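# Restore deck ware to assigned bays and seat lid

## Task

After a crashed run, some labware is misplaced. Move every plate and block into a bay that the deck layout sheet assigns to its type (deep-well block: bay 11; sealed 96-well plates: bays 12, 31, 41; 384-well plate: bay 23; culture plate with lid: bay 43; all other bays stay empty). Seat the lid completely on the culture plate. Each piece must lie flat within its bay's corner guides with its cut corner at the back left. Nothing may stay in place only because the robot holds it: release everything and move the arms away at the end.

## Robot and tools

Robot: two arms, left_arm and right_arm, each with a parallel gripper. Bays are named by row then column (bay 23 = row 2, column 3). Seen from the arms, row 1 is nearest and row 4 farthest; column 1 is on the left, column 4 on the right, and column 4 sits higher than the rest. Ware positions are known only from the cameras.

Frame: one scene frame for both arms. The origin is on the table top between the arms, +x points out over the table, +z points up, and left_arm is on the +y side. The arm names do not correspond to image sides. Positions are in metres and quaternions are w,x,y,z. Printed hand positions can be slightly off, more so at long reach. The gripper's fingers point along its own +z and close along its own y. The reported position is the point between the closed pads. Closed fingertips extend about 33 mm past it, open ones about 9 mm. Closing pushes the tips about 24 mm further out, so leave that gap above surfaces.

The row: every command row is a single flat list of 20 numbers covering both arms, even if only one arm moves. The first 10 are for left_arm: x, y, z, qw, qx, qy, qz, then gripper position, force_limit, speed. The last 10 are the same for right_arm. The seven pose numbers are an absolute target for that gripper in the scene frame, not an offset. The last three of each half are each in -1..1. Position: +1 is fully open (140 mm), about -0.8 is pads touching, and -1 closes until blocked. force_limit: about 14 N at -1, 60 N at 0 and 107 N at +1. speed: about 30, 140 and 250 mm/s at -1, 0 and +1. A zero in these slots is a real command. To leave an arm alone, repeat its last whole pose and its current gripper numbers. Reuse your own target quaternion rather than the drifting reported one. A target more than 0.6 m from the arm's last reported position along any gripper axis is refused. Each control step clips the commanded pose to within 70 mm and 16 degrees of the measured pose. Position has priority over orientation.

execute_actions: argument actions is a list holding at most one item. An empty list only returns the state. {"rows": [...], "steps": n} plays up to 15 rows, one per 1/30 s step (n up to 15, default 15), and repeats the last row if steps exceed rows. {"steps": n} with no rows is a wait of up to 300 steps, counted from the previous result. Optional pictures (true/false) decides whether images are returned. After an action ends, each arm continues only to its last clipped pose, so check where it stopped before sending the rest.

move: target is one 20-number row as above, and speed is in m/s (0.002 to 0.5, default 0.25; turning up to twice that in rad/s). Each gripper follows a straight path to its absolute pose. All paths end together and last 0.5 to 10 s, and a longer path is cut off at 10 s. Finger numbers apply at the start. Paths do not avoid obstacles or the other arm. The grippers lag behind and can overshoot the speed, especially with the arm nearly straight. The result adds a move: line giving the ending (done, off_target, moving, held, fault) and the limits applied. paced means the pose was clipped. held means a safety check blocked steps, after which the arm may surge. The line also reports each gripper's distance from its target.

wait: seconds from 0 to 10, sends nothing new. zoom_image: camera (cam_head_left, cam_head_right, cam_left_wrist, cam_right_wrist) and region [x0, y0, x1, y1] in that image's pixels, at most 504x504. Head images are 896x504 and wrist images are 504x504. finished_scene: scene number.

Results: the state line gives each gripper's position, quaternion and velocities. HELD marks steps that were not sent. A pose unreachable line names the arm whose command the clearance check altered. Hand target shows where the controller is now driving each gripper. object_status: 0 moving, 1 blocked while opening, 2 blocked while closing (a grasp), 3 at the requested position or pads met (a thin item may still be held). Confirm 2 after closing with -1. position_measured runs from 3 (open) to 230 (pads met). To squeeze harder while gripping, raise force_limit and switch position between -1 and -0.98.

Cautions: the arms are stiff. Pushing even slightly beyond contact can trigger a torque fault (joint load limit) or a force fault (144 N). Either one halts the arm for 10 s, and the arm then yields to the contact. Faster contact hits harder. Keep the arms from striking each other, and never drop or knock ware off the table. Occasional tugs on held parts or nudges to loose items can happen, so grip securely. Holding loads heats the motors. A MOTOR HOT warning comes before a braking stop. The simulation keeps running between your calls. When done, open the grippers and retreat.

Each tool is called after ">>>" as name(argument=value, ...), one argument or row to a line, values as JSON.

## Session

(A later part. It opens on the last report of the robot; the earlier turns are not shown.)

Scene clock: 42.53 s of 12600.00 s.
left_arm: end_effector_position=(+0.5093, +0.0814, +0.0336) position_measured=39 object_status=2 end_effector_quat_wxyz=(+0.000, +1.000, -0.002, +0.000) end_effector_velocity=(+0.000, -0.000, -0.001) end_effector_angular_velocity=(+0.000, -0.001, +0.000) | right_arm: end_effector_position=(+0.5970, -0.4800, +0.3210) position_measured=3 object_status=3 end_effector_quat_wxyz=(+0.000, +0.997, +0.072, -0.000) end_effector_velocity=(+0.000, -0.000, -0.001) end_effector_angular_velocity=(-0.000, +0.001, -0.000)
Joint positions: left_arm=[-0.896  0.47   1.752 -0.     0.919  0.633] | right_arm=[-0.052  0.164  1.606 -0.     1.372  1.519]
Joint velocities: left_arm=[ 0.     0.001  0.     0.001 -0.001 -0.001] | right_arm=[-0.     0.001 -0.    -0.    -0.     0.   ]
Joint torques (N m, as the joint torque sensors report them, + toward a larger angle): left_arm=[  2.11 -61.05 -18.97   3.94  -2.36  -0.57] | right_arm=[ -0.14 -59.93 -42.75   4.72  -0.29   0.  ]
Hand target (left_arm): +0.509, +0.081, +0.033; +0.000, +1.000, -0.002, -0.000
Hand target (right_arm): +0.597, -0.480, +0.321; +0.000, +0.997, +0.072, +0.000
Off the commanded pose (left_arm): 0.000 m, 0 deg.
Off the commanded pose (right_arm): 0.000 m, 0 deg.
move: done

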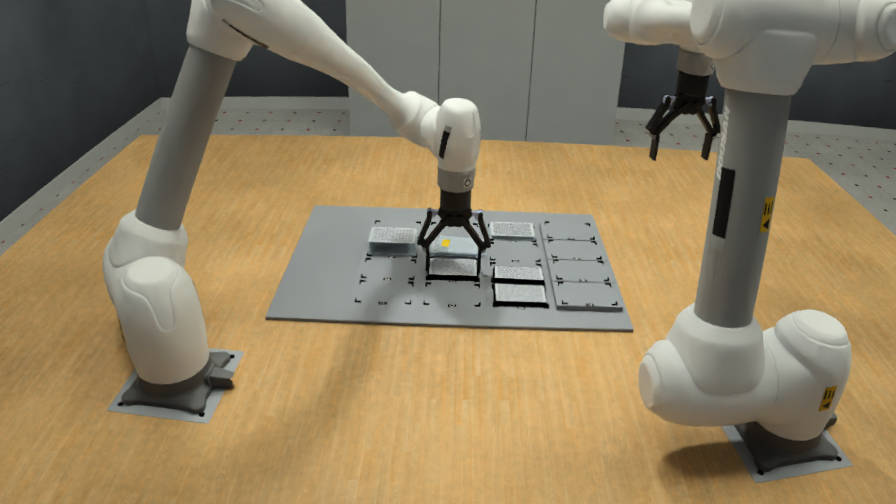

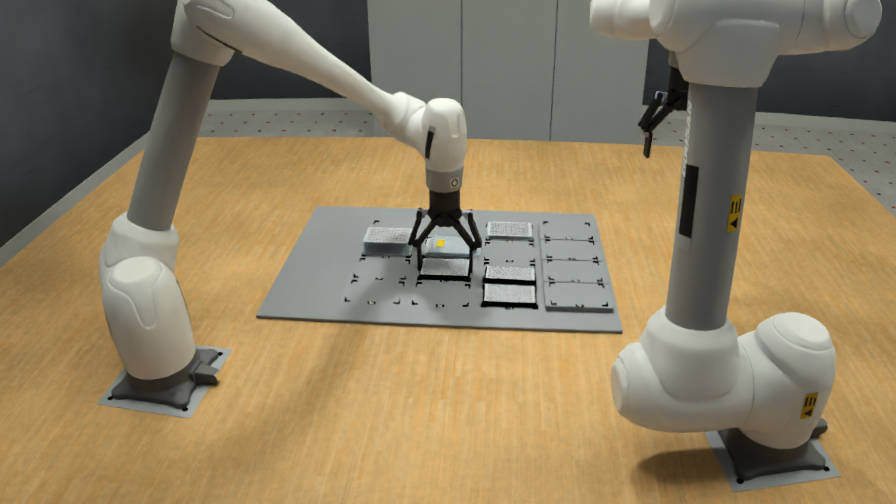

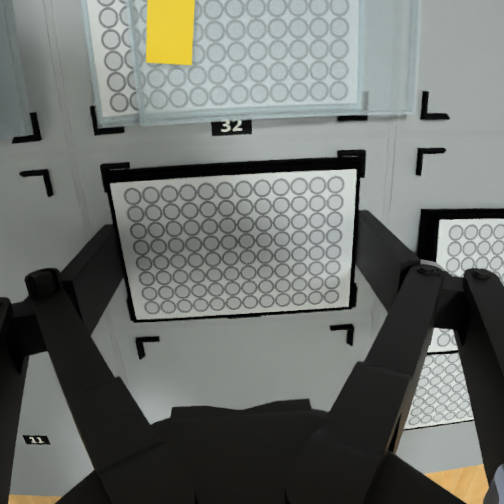

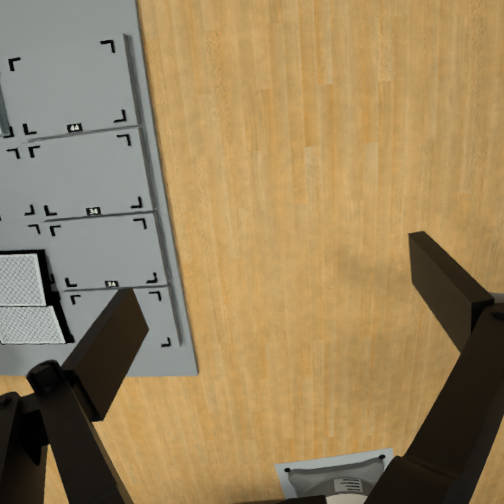

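>>> execute_actions(
  actions=[
    {"rows":[[0.5093,0.0815,0.0345,0,1,-0.002,0,1,-0.3,-0.5,0.597,-0.48,0.321,0,0.997,0.072,0,1,0,0]],"steps":10},
  ],
  pictures=false,
)

>>> move(
  target=[0.49,0.0815,0.075,0,1,-0.002,0,1,-0.3,-0.5,0.597,-0.48,0.321,0,0.997,0.072,0,1,0,0],
  speed=0.1,
)

>>> move(
  target=[0.478,-0.083,0.06,0,1,-0.002,0,1,-0.3,-0.5,0.597,-0.48,0.321,0,0.997,0.072,0,1,0,0],
)

>>> zoom_image(
  camera="cam_head_left",
  region=[350,200,600,320],
)

Scene clock: 48.93 s of 12600.00 s.
left_arm: end_effector_position=(+0.5093, +0.0815, +0.0344) position_measured=3 object_status=0 end_effector_quat_wxyz=(-0.000, +1.000, -0.002, +0.000) end_effector_velocity=(-0.000, -0.001, +0.001) end_effector_angular_velocity=(-0.001, +0.000, -0.000) | right_arm: end_effector_position=(+0.5970, -0.4800, +0.3210) position_measured=3 object_status=3 end_effector_quat_wxyz=(-0.000, +0.997, +0.072, -0.000) end_effector_velocity=(+0.000, -0.001, +0.001) end_effector_angular_velocity=(+0.000, -0.002, -0.002)
Joint positions: left_arm=[-0.896  0.469  1.752  0.     0.92   0.633] | right_arm=[-0.052  0.164  1.606  0.     1.372  1.519]
Joint velocities: left_arm=[-0.    -0.001 -0.001 -0.001  0.001  0.   ] | right_arm=[-0.002 -0.001 -0.001  0.    -0.     0.   ]
Joint torques (N m, as the joint torque sensors report them, + toward a larger angle): left_arm=[ -1.5  -84.6  -29.76   3.6    0.3   -0.38] | right_arm=[ -2.83 -59.8  -42.37   4.34  -0.27  -0.49]
Hand target (left_arm): +0.509, +0.082, +0.035; -0.000, +1.000, -0.002, +0.000
Hand target (right_arm): +0.597, -0.480, +0.321; +0.000, +0.997, +0.072, +0.000
Off the commanded pose (left_arm): 0.000 m, 0 deg.
Off the commanded pose (right_arm): 0.000 m, 0 deg.
Steps of this call (steps 1 to 90: nothing new was sent; then 3.07 s passed at rest; steps 91 to 100: all 10 steps of this action). Readings (end_effector_position | what the end effector reports):
91: left_arm (+0.5093, +0.0815, +0.0335) | right_arm (+0.5970, -0.4800, +0.3210) | left_arm position_measured=39 object_status=0 | right_arm position_measured=3 object_status=3
92: left_arm (+0.5093, +0.0816, +0.0335) | right_arm (+0.5970, -0.4800, +0.3210) | left_arm position_measured=39 object_status=0 | right_arm position_measured=3 object_status=3
94: left_arm (+0.5092, +0.0818, +0.0338) | right_arm (+0.5970, -0.4800, +0.3210) | left_arm position_measured=27 object_status=0 | right_arm position_measured=3 object_status=3
98: left_arm (+0.5093, +0.0816, +0.0343) | right_arm (+0.5970, -0.4800, +0.3210) | left_arm position_measured=8 object_status=0 | right_arm position_measured=3 object_status=3
100: the state above

Scene clock: 49.97 s of 12600.00 s.
left_arm: end_effector_position=(+0.4900, +0.0816, +0.0749) position_measured=3 object_status=3 end_effector_quat_wxyz=(-0.000, +1.000, -0.002, +0.000) end_effector_velocity=(+0.000, -0.000, +0.001) end_effector_angular_velocity=(-0.002, -0.001, -0.000) | right_arm: end_effector_position=(+0.5970, -0.4800, +0.3210) position_measured=3 object_status=3 end_effector_quat_wxyz=(-0.000, +0.997, +0.072, -0.000) end_effector_velocity=(-0.000, +0.000, -0.000) end_effector_angular_velocity=(-0.000, +0.000, +0.001)
Joint positions: left_arm=[-0.918  0.415  1.749  0.     0.978  0.611] | right_arm=[-0.052  0.164  1.606  0.     1.372  1.519]
Joint velocities: left_arm=[ 0.    -0.001 -0.001 -0.     0.     0.   ] | right_arm=[ 0.001 -0.     0.    -0.    -0.     0.   ]
Joint torques (N m, as the joint torque sensors report them, + toward a larger angle): left_arm=[ -0.89 -80.2  -31.1    3.74   0.45  -0.5 ] | right_arm=[  2.02 -60.09 -40.85   4.4   -0.08  -0.31]
Hand target (left_arm): +0.490, +0.082, +0.075; +0.000, +1.000, -0.002, +0.000
Hand target (right_arm): +0.597, -0.480, +0.321; +0.000, +0.997, +0.072, +0.000
Off the commanded pose (left_arm): 0.000 m, 0 deg.
Off the commanded pose (right_arm): 0.000 m, 0 deg.
move: done

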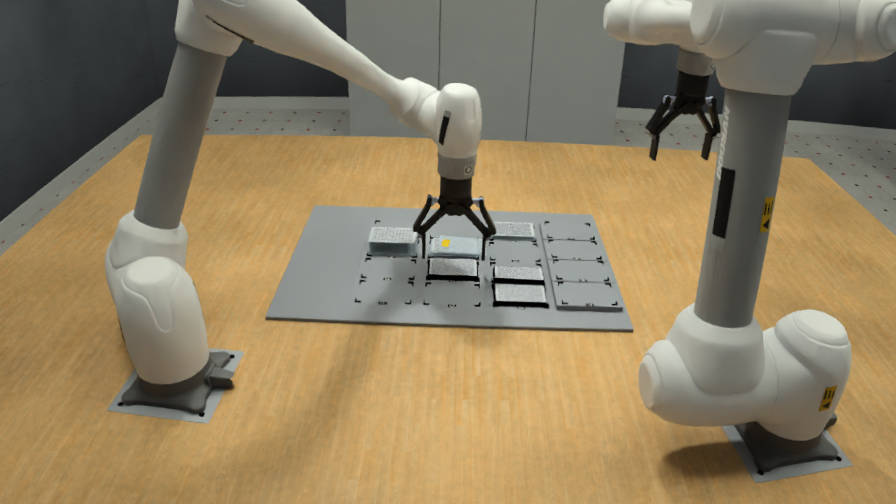

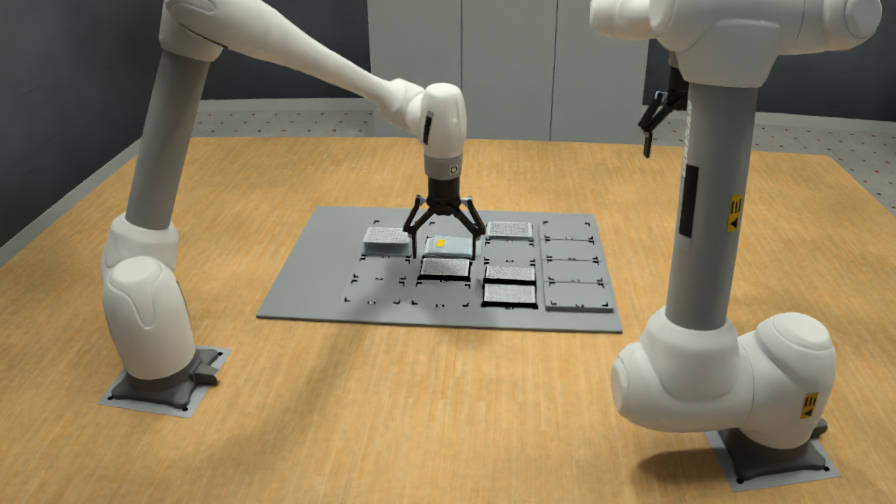

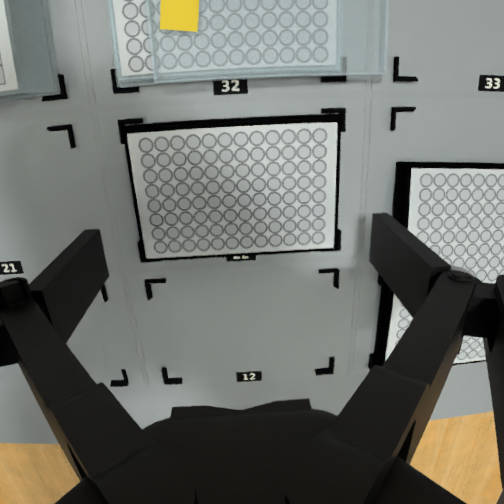

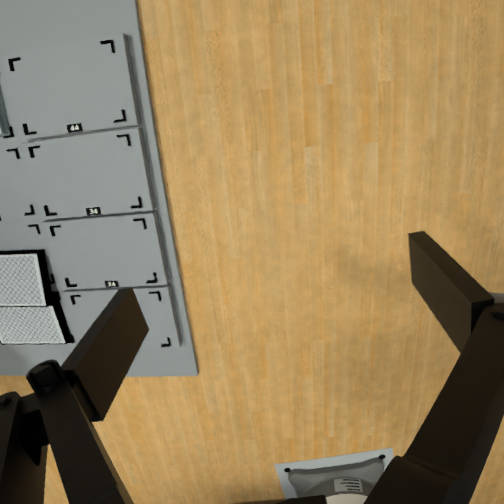

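Scene clock: 51.10 s of 12600.00 s.
left_arm: end_effector_position=(+0.4779, -0.0830, +0.0602) position_measured=3 object_status=3 end_effector_quat_wxyz=(+0.000, +1.000, -0.002, -0.000) end_effector_velocity=(+0.001, -0.001, +0.000) end_effector_angular_velocity=(+0.000, -0.001, +0.000) | right_arm: end_effector_position=(+0.5970, -0.4800, +0.3210) position_measured=3 object_status=3 end_effector_quat_wxyz=(-0.000, +0.997, +0.072, -0.000) end_effector_velocity=(+0.000, +0.000, -0.000) end_effector_angular_velocity=(-0.000, +0.000, +0.000)
Joint positions: left_arm=[-1.041  0.607  1.466 -0.     1.068  0.488] | right_arm=[-0.052  0.164  1.606  0.     1.372  1.519]
Joint velocities: left_arm=[-0.     0.001 -0.003  0.001  0.001 -0.001] | right_arm=[ 0.  0. -0. -0.  0. -0.]
Joint torques (N m, as the joint torque sensors report them, + toward a larger angle): left_arm=[  -0.01 -102.3   -32.51    4.04    0.36   -0.25] | right_arm=[  0.33 -55.5  -41.58   4.25   0.03  -0.57]
Hand target (left_arm): +0.478, -0.083, +0.060; +0.000, +1.000, -0.002, -0.000
Hand target (right_arm): +0.597, -0.480, +0.321; +0.000, +0.997, +0.072, +0.000
Off the commanded pose (left_arm): 0.000 m, 0 deg.
Off the commanded pose (right_arm): 0.000 m, 0 deg.
move: done

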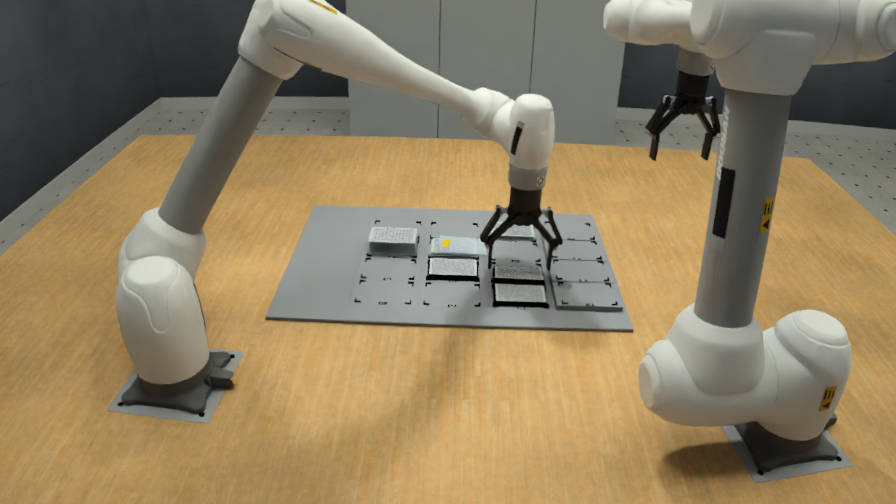

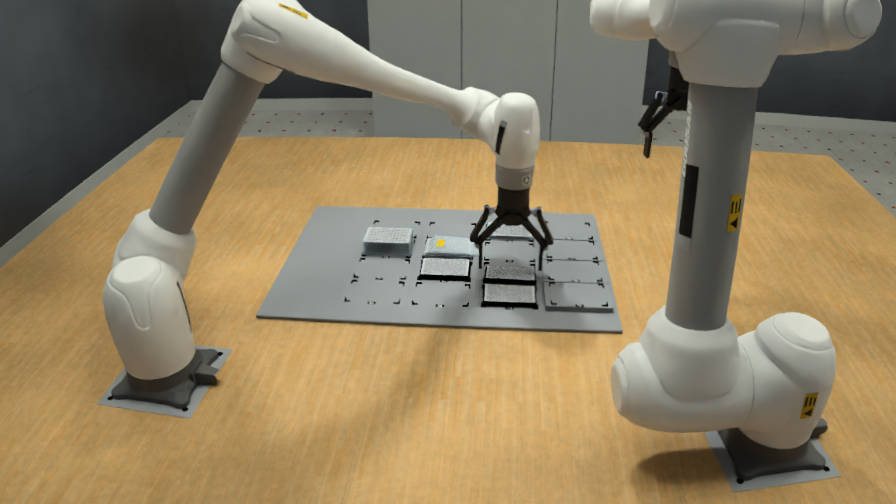

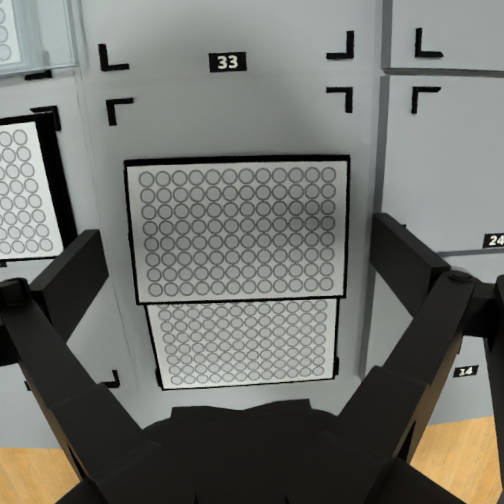

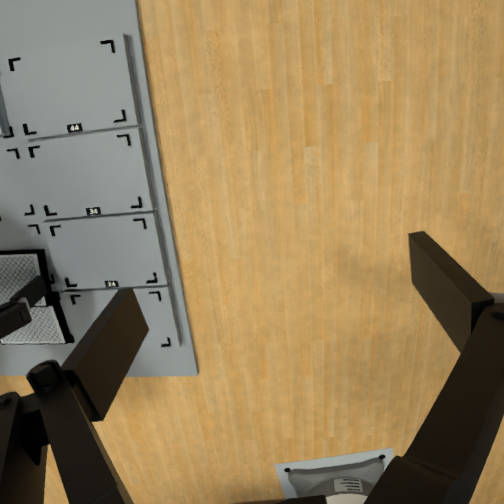

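Region (350, 200, 600, 320) of cam_head_left's 896x504 image, scaled by 2.016, with more detail than that image has; it fills the top 242 rows of this view, and the rest is white.

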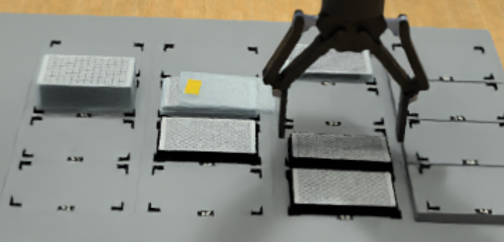

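>>> move(
  target=[0.477,-0.084,0.039,0,0.996,-0.012,-0.09,1,-0.3,-0.5,0.597,-0.48,0.321,0,0.997,0.072,0,1,0,0],
  speed=0.06,
)

Scene clock: 56.47 s of 12600.00 s.
left_arm: end_effector_position=(+0.4770, -0.0839, +0.0389) position_measured=3 object_status=3 end_effector_quat_wxyz=(-0.000, +0.996, -0.012, -0.090) end_effector_velocity=(-0.000, -0.000, -0.001) end_effector_angular_velocity=(+0.001, +0.006, -0.001) | right_arm: end_effector_position=(+0.5970, -0.4800, +0.3210) position_measured=3 object_status=3 end_effector_quat_wxyz=(-0.000, +0.997, +0.072, -0.000) end_effector_velocity=(-0.000, +0.000, -0.000) end_effector_angular_velocity=(+0.000, +0.000, +0.000)
Joint positions: left_arm=[-0.982  0.674  1.403 -0.166  1.166  0.64 ] | right_arm=[-0.052  0.164  1.606  0.     1.372  1.519]
Joint velocities: left_arm=[ 0.001  0.003 -0.003 -0.004  0.005  0.004] | right_arm=[ 0.    -0.     0.001  0.001 -0.    -0.   ]
Joint torques (N m, as the joint torque sensors report them, + toward a larger angle): left_arm=[  -3.67 -104.69  -32.62    3.73    0.72   -0.36] | right_arm=[ -0.07 -59.47 -42.57   4.87  -0.49  -0.75]
Hand target (left_arm): +0.477, -0.084, +0.039; -0.000, +0.996, -0.012, -0.090
Hand target (right_arm): +0.597, -0.480, +0.321; +0.000, +0.997, +0.072, +0.000
Off the commanded pose (left_arm): 0.000 m, 0 deg.
Off the commanded pose (right_arm): 0.000 m, 0 deg.
After step 90, 0.60 s passed at rest.
move: done

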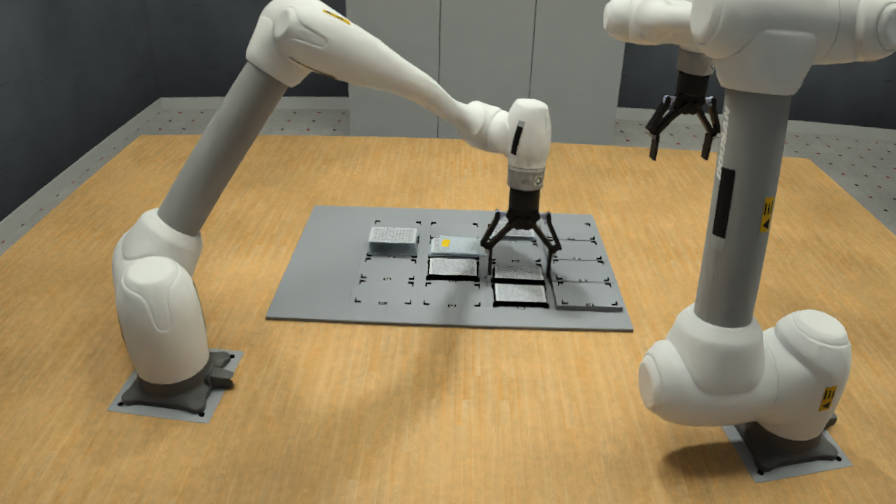

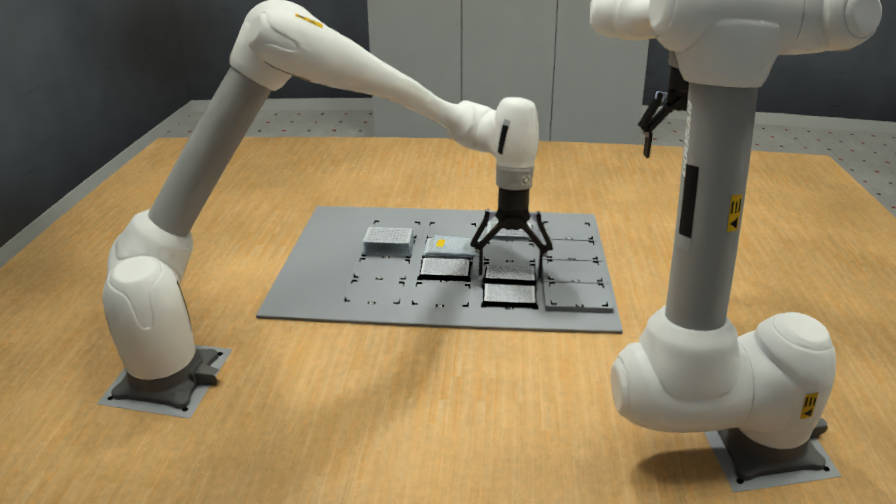

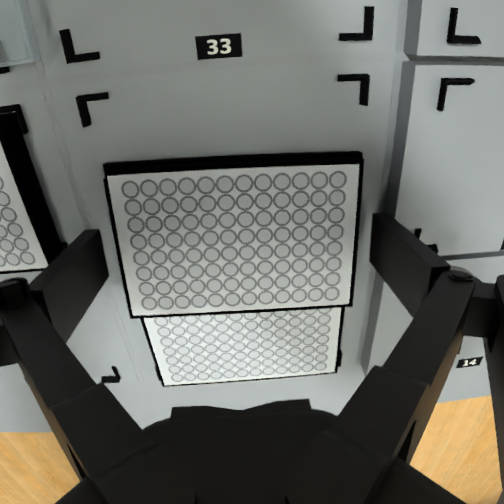

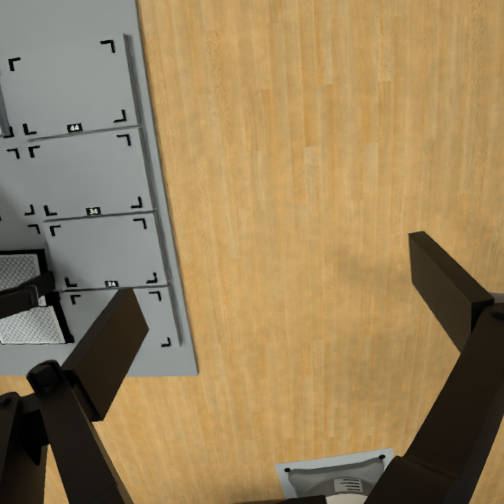

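Shift 2 mm back and grip.

>>> move(
  target=[0.479,-0.084,0.039,0,0.996,-0.014,-0.09,-1,-0.3,-0.9,0.597,-0.48,0.321,0,0.997,0.072,0,1,0,0],
  speed=0.02,
)

>>> move(
  target=[0.485,-0.084,0.05,0,0.998,-0.012,-0.06,-0.98,-0.3,-0.7,0.597,-0.48,0.321,0,0.997,0.072,0,1,0,0],
  speed=0.04,
)

>>> move(
  target=[0.509,-0.0825,0.041,0,1,-0.002,0,-0.98,-0.3,-0.7,0.597,-0.48,0.321,0,0.997,0.072,0,1,0,0],
  speed=0.04,
)

>>> zoom_image(
  camera="cam_left_wrist",
  region=[80,120,400,360],
)

Scene clock: 63.20 s of 12600.00 s.
left_arm: end_effector_position=(+0.4789, -0.0840, +0.0390) position_measured=37 object_status=2 end_effector_quat_wxyz=(+0.000, +0.996, -0.014, -0.090) end_effector_velocity=(+0.000, -0.000, -0.000) end_effector_angular_velocity=(+0.000, -0.001, -0.001) | right_arm: end_effector_position=(+0.5970, -0.4800, +0.3210) position_measured=3 object_status=3 end_effector_quat_wxyz=(+0.000, +0.997, +0.072, -0.000) end_effector_velocity=(-0.000, +0.000, -0.000) end_effector_angular_velocity=(+0.002, +0.000, -0.001)
Joint positions: left_arm=[-0.98   0.676  1.399 -0.166  1.168  0.646] | right_arm=[-0.052  0.164  1.606 -0.     1.372  1.519]
Joint velocities: left_arm=[-0.     0.001 -0.001  0.001 -0.     0.001] | right_arm=[-0.    -0.     0.     0.002  0.     0.   ]
Joint torques (N m, as the joint torque sensors report them, + toward a larger angle): left_arm=[  2.04 -79.27 -23.99   6.26  -4.07  -0.15] | right_arm=[ -1.6  -54.91 -41.58   4.32   0.    -0.38]
Hand target (left_arm): +0.479, -0.084, +0.039; -0.000, +0.996, -0.014, -0.090
Hand target (right_arm): +0.597, -0.480, +0.321; +0.000, +0.997, +0.072, +0.000
Off the commanded pose (left_arm): 0.000 m, 0 deg.
Off the commanded pose (right_arm): 0.000 m, 0 deg.
After step 90, 3.00 s passed at rest.
move: done

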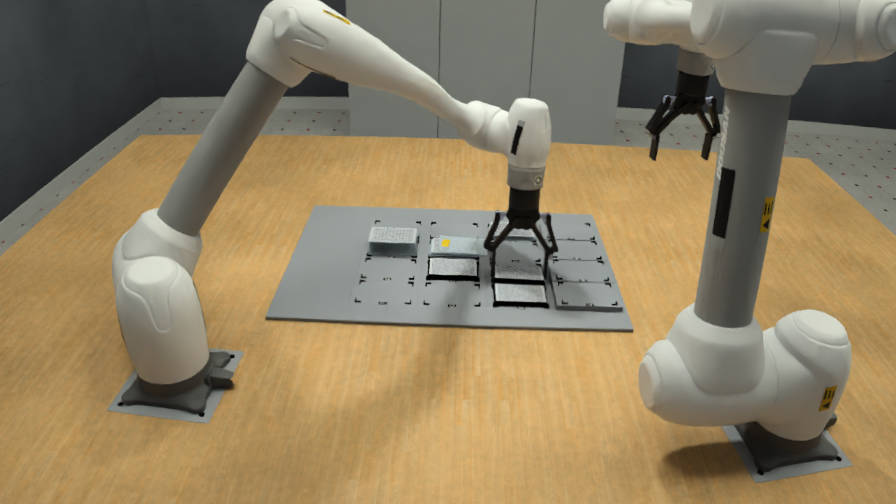

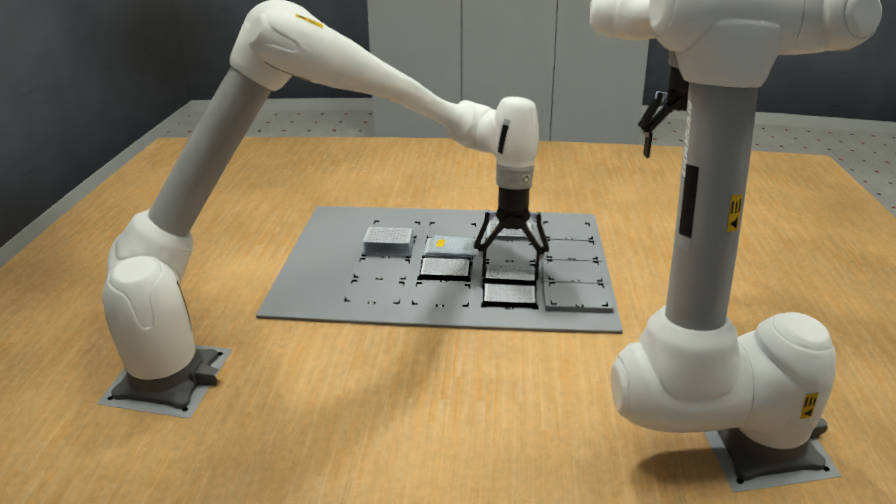

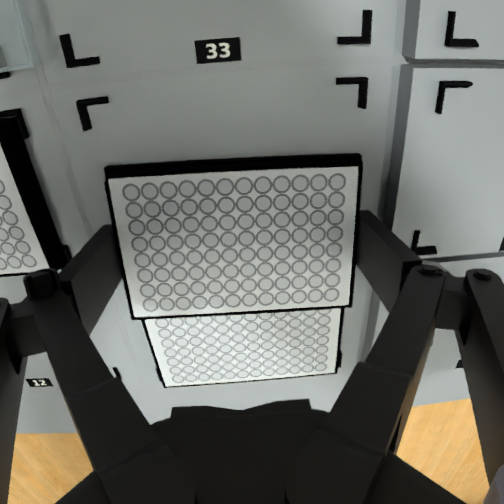

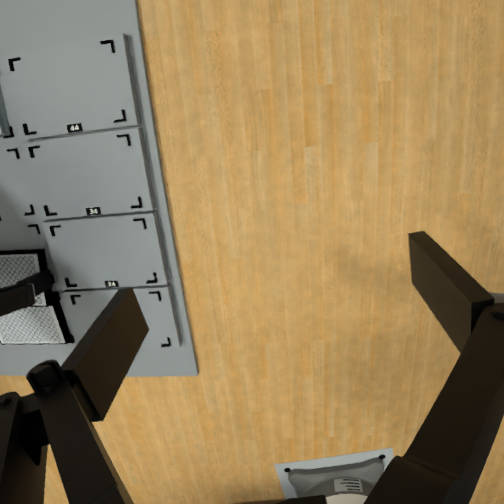

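Scene clock: 64.20 s of 12600.00 s.
left_arm: end_effector_position=(+0.4850, -0.0840, +0.0500) position_measured=37 object_status=2 end_effector_quat_wxyz=(+0.000, +0.998, -0.012, -0.060) end_effector_velocity=(+0.000, +0.001, +0.000) end_effector_angular_velocity=(+0.001, -0.003, +0.001) | right_arm: end_effector_position=(+0.5970, -0.4800, +0.3210) position_measured=3 object_status=3 end_effector_quat_wxyz=(+0.000, +0.997, +0.072, -0.000) end_effector_velocity=(+0.001, -0.001, -0.000) end_effector_angular_velocity=(-0.000, +0.000, -0.001)
Joint positions: left_arm=[-0.994  0.654  1.41  -0.113  1.143  0.606] | right_arm=[-0.052  0.164  1.606 -0.     1.372  1.519]
Joint velocities: left_arm=[-0.001 -0.001  0.002  0.004 -0.002 -0.003] | right_arm=[-0.001  0.002 -0.001 -0.     0.    -0.   ]
Joint torques (N m, as the joint torque sensors report them, + toward a larger angle): left_arm=[  -2.19 -104.31  -33.37    3.53    0.42   -0.43] | right_arm=[ -0.14 -57.15 -42.1    4.27  -0.13  -0.88]
Hand target (left_arm): +0.485, -0.084, +0.050; +0.000, +0.998, -0.012, -0.060
Hand target (right_arm): +0.597, -0.480, +0.321; +0.000, +0.997, +0.072, +0.000
Off the commanded pose (left_arm): 0.000 m, 0 deg.
Off the commanded pose (right_arm): 0.000 m, 0 deg.
move: done

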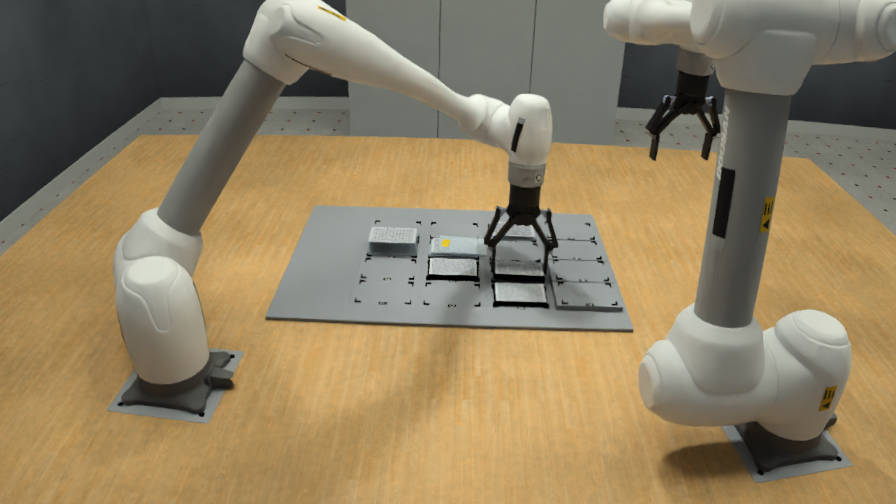

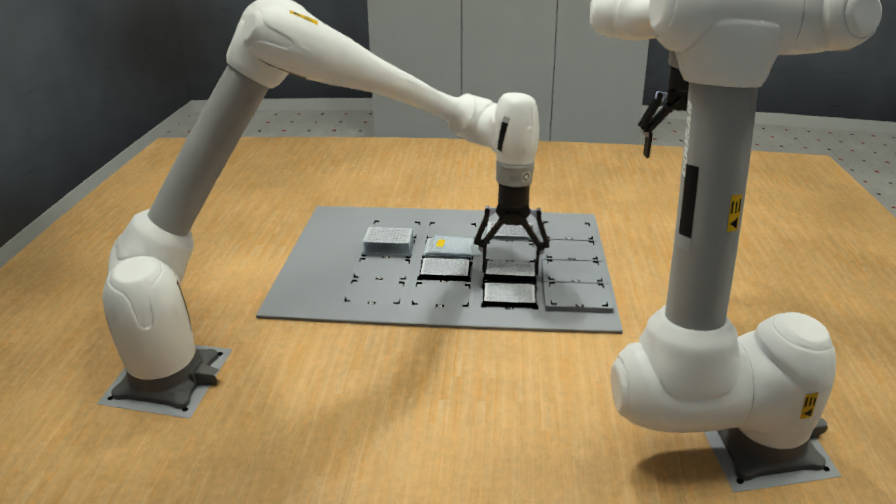

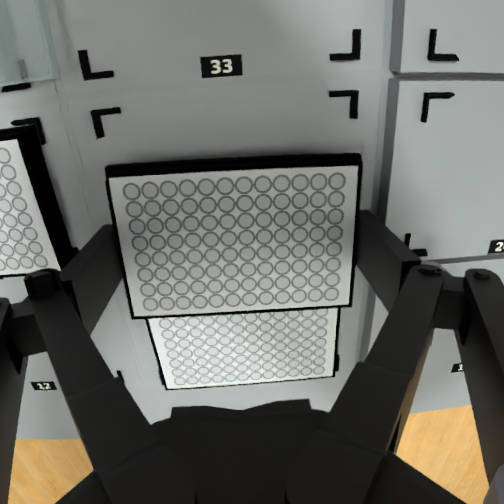

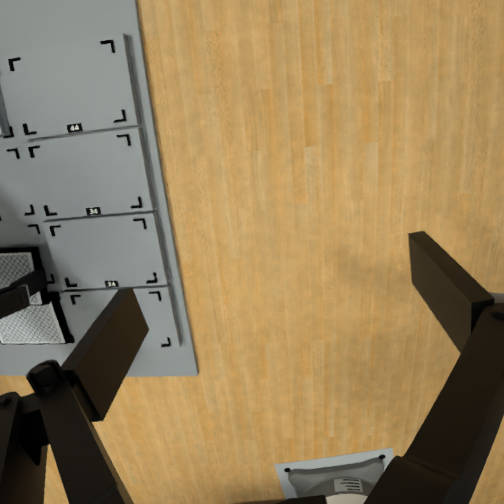

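Scene clock: 65.97 s of 12600.00 s.
left_arm: end_effector_position=(+0.5089, -0.0826, +0.0411) position_measured=37 object_status=2 end_effector_quat_wxyz=(+0.000, +1.000, -0.002, -0.000) end_effector_velocity=(+0.002, +0.000, +0.000) end_effector_angular_velocity=(-0.001, -0.006, +0.001) | right_arm: end_effector_position=(+0.5970, -0.4800, +0.3210) position_measured=3 object_status=3 end_effector_quat_wxyz=(-0.000, +0.997, +0.072, -0.000) end_effector_velocity=(-0.000, +0.000, -0.001) end_effector_angular_velocity=(-0.001, +0.002, +0.001)
Joint positions: left_arm=[-1.008  0.644  1.44  -0.     1.058  0.521] | right_arm=[-0.052  0.164  1.606  0.     1.372  1.519]
Joint velocities: left_arm=[ 0.    -0.001  0.001  0.005 -0.004 -0.003] | right_arm=[ 0.001  0.001  0.001 -0.001  0.     0.   ]
Joint torques (N m, as the joint torque sensors report them, + toward a larger angle): left_arm=[  -1.87 -105.19  -32.9     3.54    0.11   -0.56] | right_arm=[  6.23 -58.11 -41.6    4.37  -0.22  -0.39]
Hand target (left_arm): +0.509, -0.083, +0.041; +0.000, +1.000, -0.002, -0.000
Hand target (right_arm): +0.597, -0.480, +0.321; +0.000, +0.997, +0.072, +0.000
Off the commanded pose (left_arm): 0.000 m, 0 deg.
Off the commanded pose (right_arm): 0.000 m, 0 deg.
move: done

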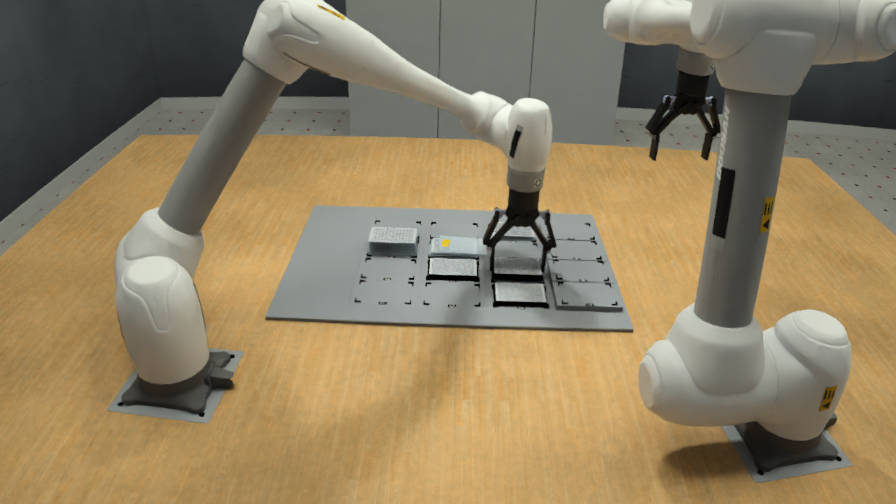

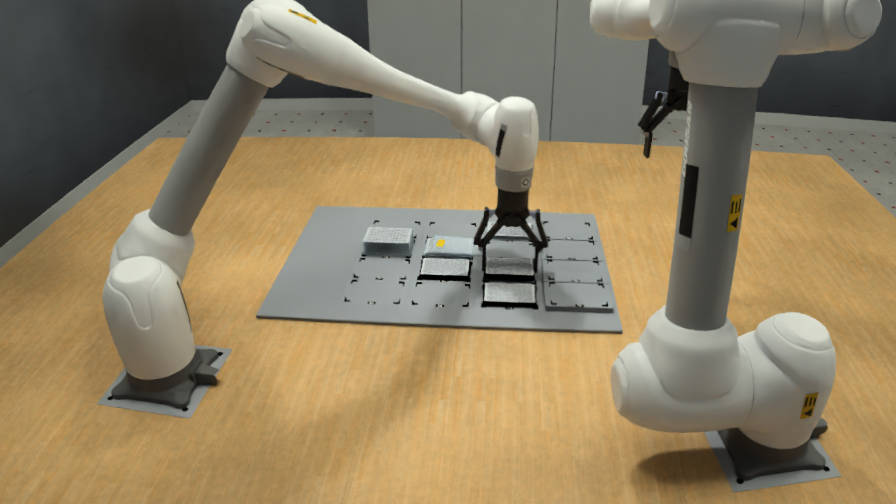

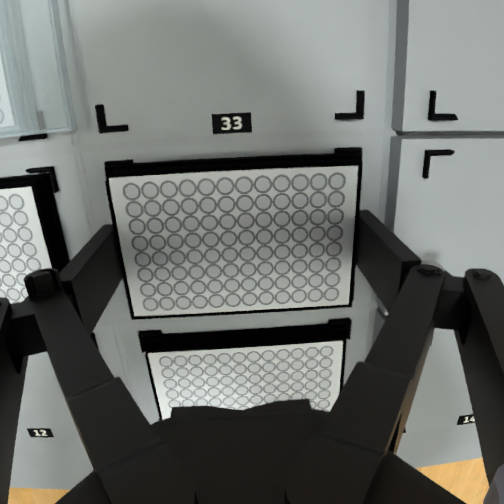

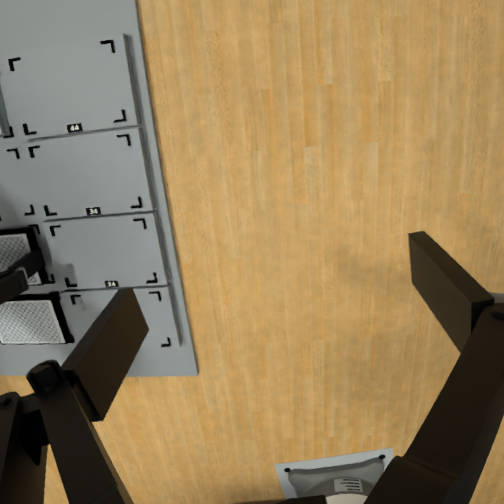

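Region (80, 120, 400, 360) of cam_left_wrist's 504x504 image, scaled by 1.575, with more detail than that image has; it fills the top 378 rows of this view, and the rest is white.

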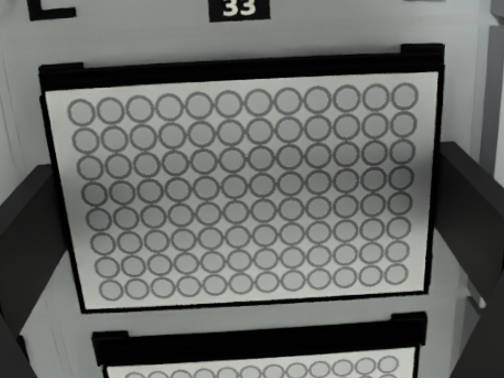

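>>> move(
  target=[0.5073,-0.0828,0.037,0,1,-0.001,0,-0.98,-0.3,-0.7,0.597,-0.48,0.321,0,0.997,0.072,0,1,0,0],
  speed=0.008,
)

>>> zoom_image(
  camera="cam_left_wrist",
  region=[80,120,400,360],
)

Scene clock: 70.23 s of 12600.00 s.
left_arm: end_effector_position=(+0.5073, -0.0828, +0.0370) position_measured=37 object_status=2 end_effector_quat_wxyz=(+0.000, +1.000, -0.001, -0.000) end_effector_velocity=(-0.000, +0.000, -0.001) end_effector_angular_velocity=(+0.001, -0.000, -0.000) | right_arm: end_effector_position=(+0.5970, -0.4800, +0.3210) position_measured=3 object_status=3 end_effector_quat_wxyz=(+0.000, +0.997, +0.072, -0.000) end_effector_velocity=(-0.000, +0.001, -0.001) end_effector_angular_velocity=(+0.001, +0.001, +0.001)
Joint positions: left_arm=[-1.01   0.647  1.444 -0.     1.051  0.517] | right_arm=[-0.052  0.164  1.606  0.     1.372  1.519]
Joint velocities: left_arm=[-0.     0.     0.001  0.    -0.001 -0.001] | right_arm=[ 0.001  0.001  0.     0.001  0.    -0.   ]
Joint torques (N m, as the joint torque sensors report them, + toward a larger angle): left_arm=[  -1.69 -104.28  -32.89    4.04    0.27   -0.3 ] | right_arm=[  0.71 -59.6  -41.36   4.59  -0.31  -0.35]
Hand target (left_arm): +0.507, -0.083, +0.037; +0.000, +1.000, -0.001, -0.000
Hand target (right_arm): +0.597, -0.480, +0.321; +0.000, +0.997, +0.072, +0.000
Off the commanded pose (left_arm): 0.000 m, 0 deg.
Off the commanded pose (right_arm): 0.000 m, 0 deg.
After step 90, 0.50 s passed at rest.
move: done

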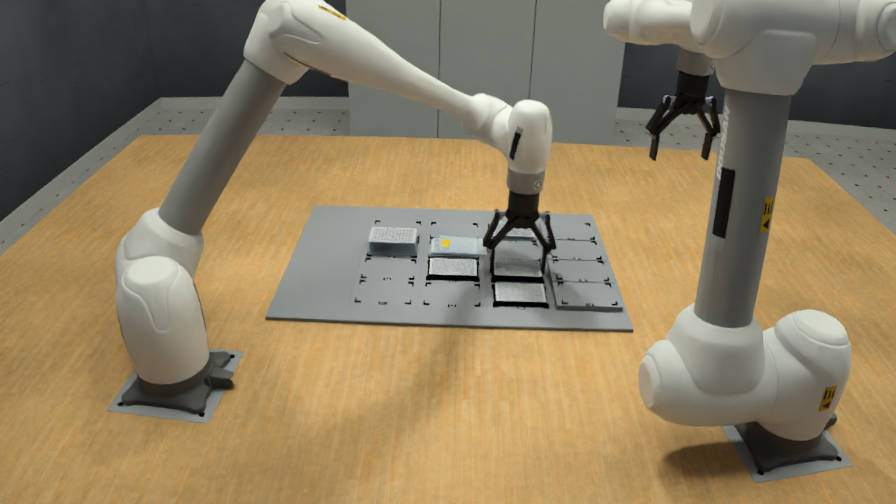

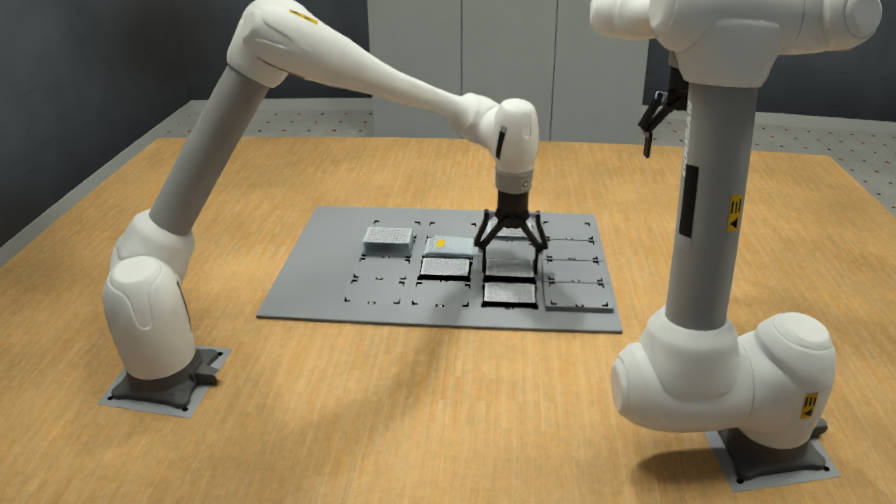

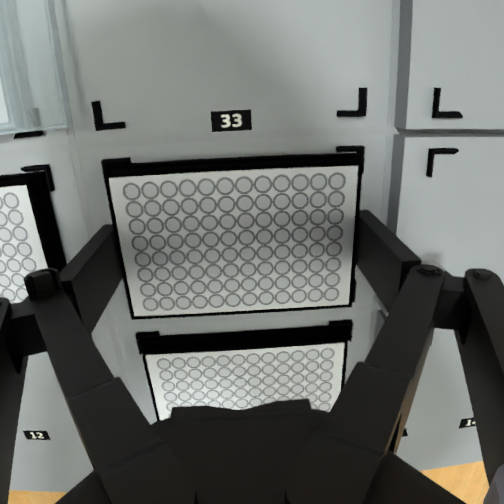

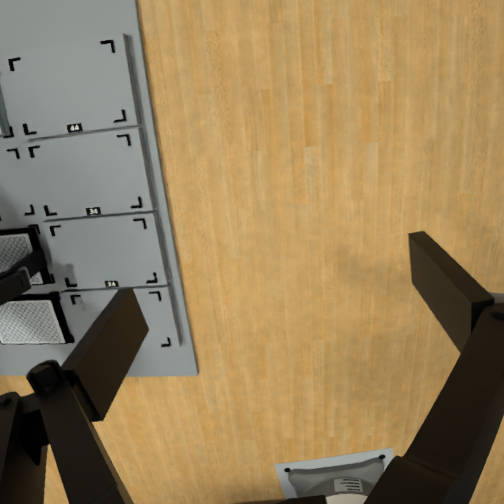

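Region (80, 120, 400, 360) of cam_left_wrist's 504x504 image, scaled by 1.575, with more detail than that image has; it fills the top 378 rows of this view, and the rest is white.

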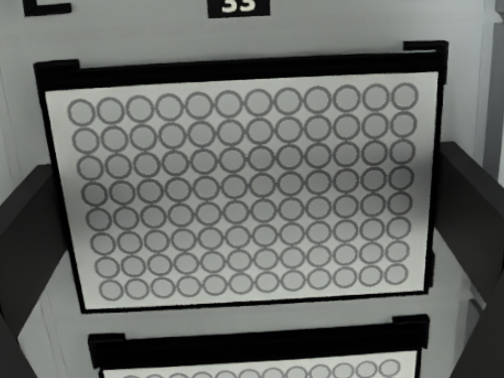

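>>> move(
  target=[0.507,-0.0828,0.0328,0,1,0.001,0,-0.98,-0.3,-0.7,0.597,-0.48,0.321,0,0.997,0.072,0,1,0,0],
  speed=0.006,
)

Scene clock: 74.23 s of 12600.00 s.
left_arm: end_effector_position=(+0.5070, -0.0828, +0.0329) position_measured=37 object_status=2 end_effector_quat_wxyz=(+0.000, +1.000, +0.001, +0.000) end_effector_velocity=(-0.000, +0.001, -0.001) end_effector_angular_velocity=(+0.002, -0.000, -0.000) | right_arm: end_effector_position=(+0.5970, -0.4800, +0.3210) position_measured=3 object_status=3 end_effector_quat_wxyz=(+0.000, +0.997, +0.072, -0.000) end_effector_velocity=(-0.000, +0.001, -0.001) end_effector_angular_velocity=(-0.000, +0.001, +0.001)
Joint positions: left_arm=[-1.011  0.65   1.447  0.     1.045  0.512] | right_arm=[-0.052  0.164  1.606 -0.     1.372  1.519]
Joint velocities: left_arm=[-0.     0.     0.002  0.001 -0.001 -0.001] | right_arm=[ 0.001  0.     0.001  0.    -0.     0.   ]
Joint torques (N m, as the joint torque sensors report them, + toward a larger angle): left_arm=[ -1.93 -85.28 -25.11   3.77  -0.55  -0.84] | right_arm=[  1.85 -54.22 -41.36   4.23  -0.14  -0.83]
Hand target (left_arm): +0.507, -0.083, +0.033; +0.000, +1.000, +0.001, -0.000
Hand target (right_arm): +0.597, -0.480, +0.321; +0.000, +0.997, +0.072, +0.000
Off the commanded pose (left_arm): 0.000 m, 0 deg.
Off the commanded pose (right_arm): 0.000 m, 0 deg.
After step 90, 0.07 s passed at rest.
move: done

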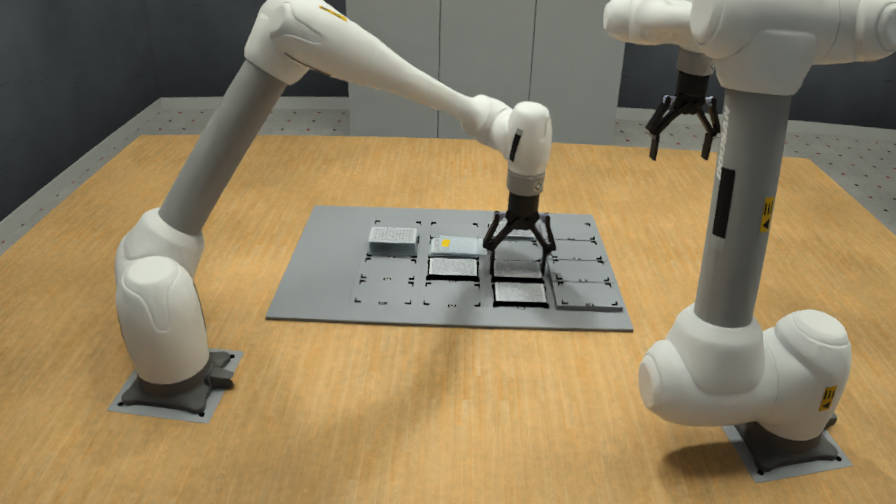

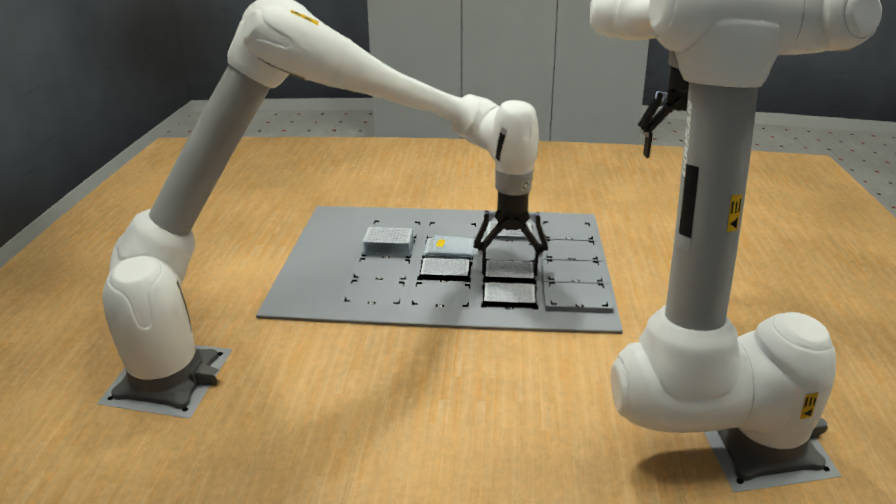

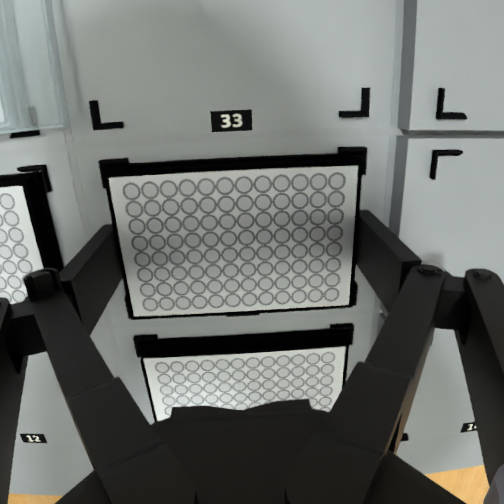

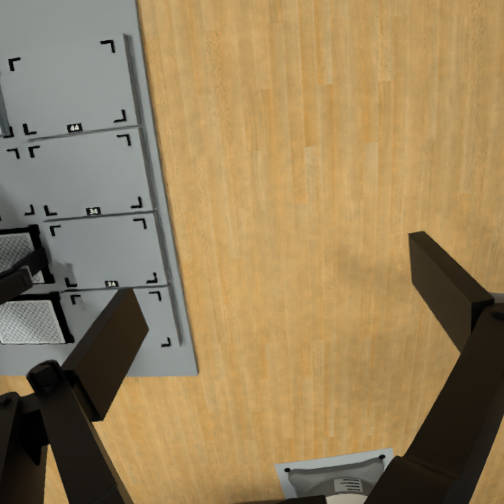

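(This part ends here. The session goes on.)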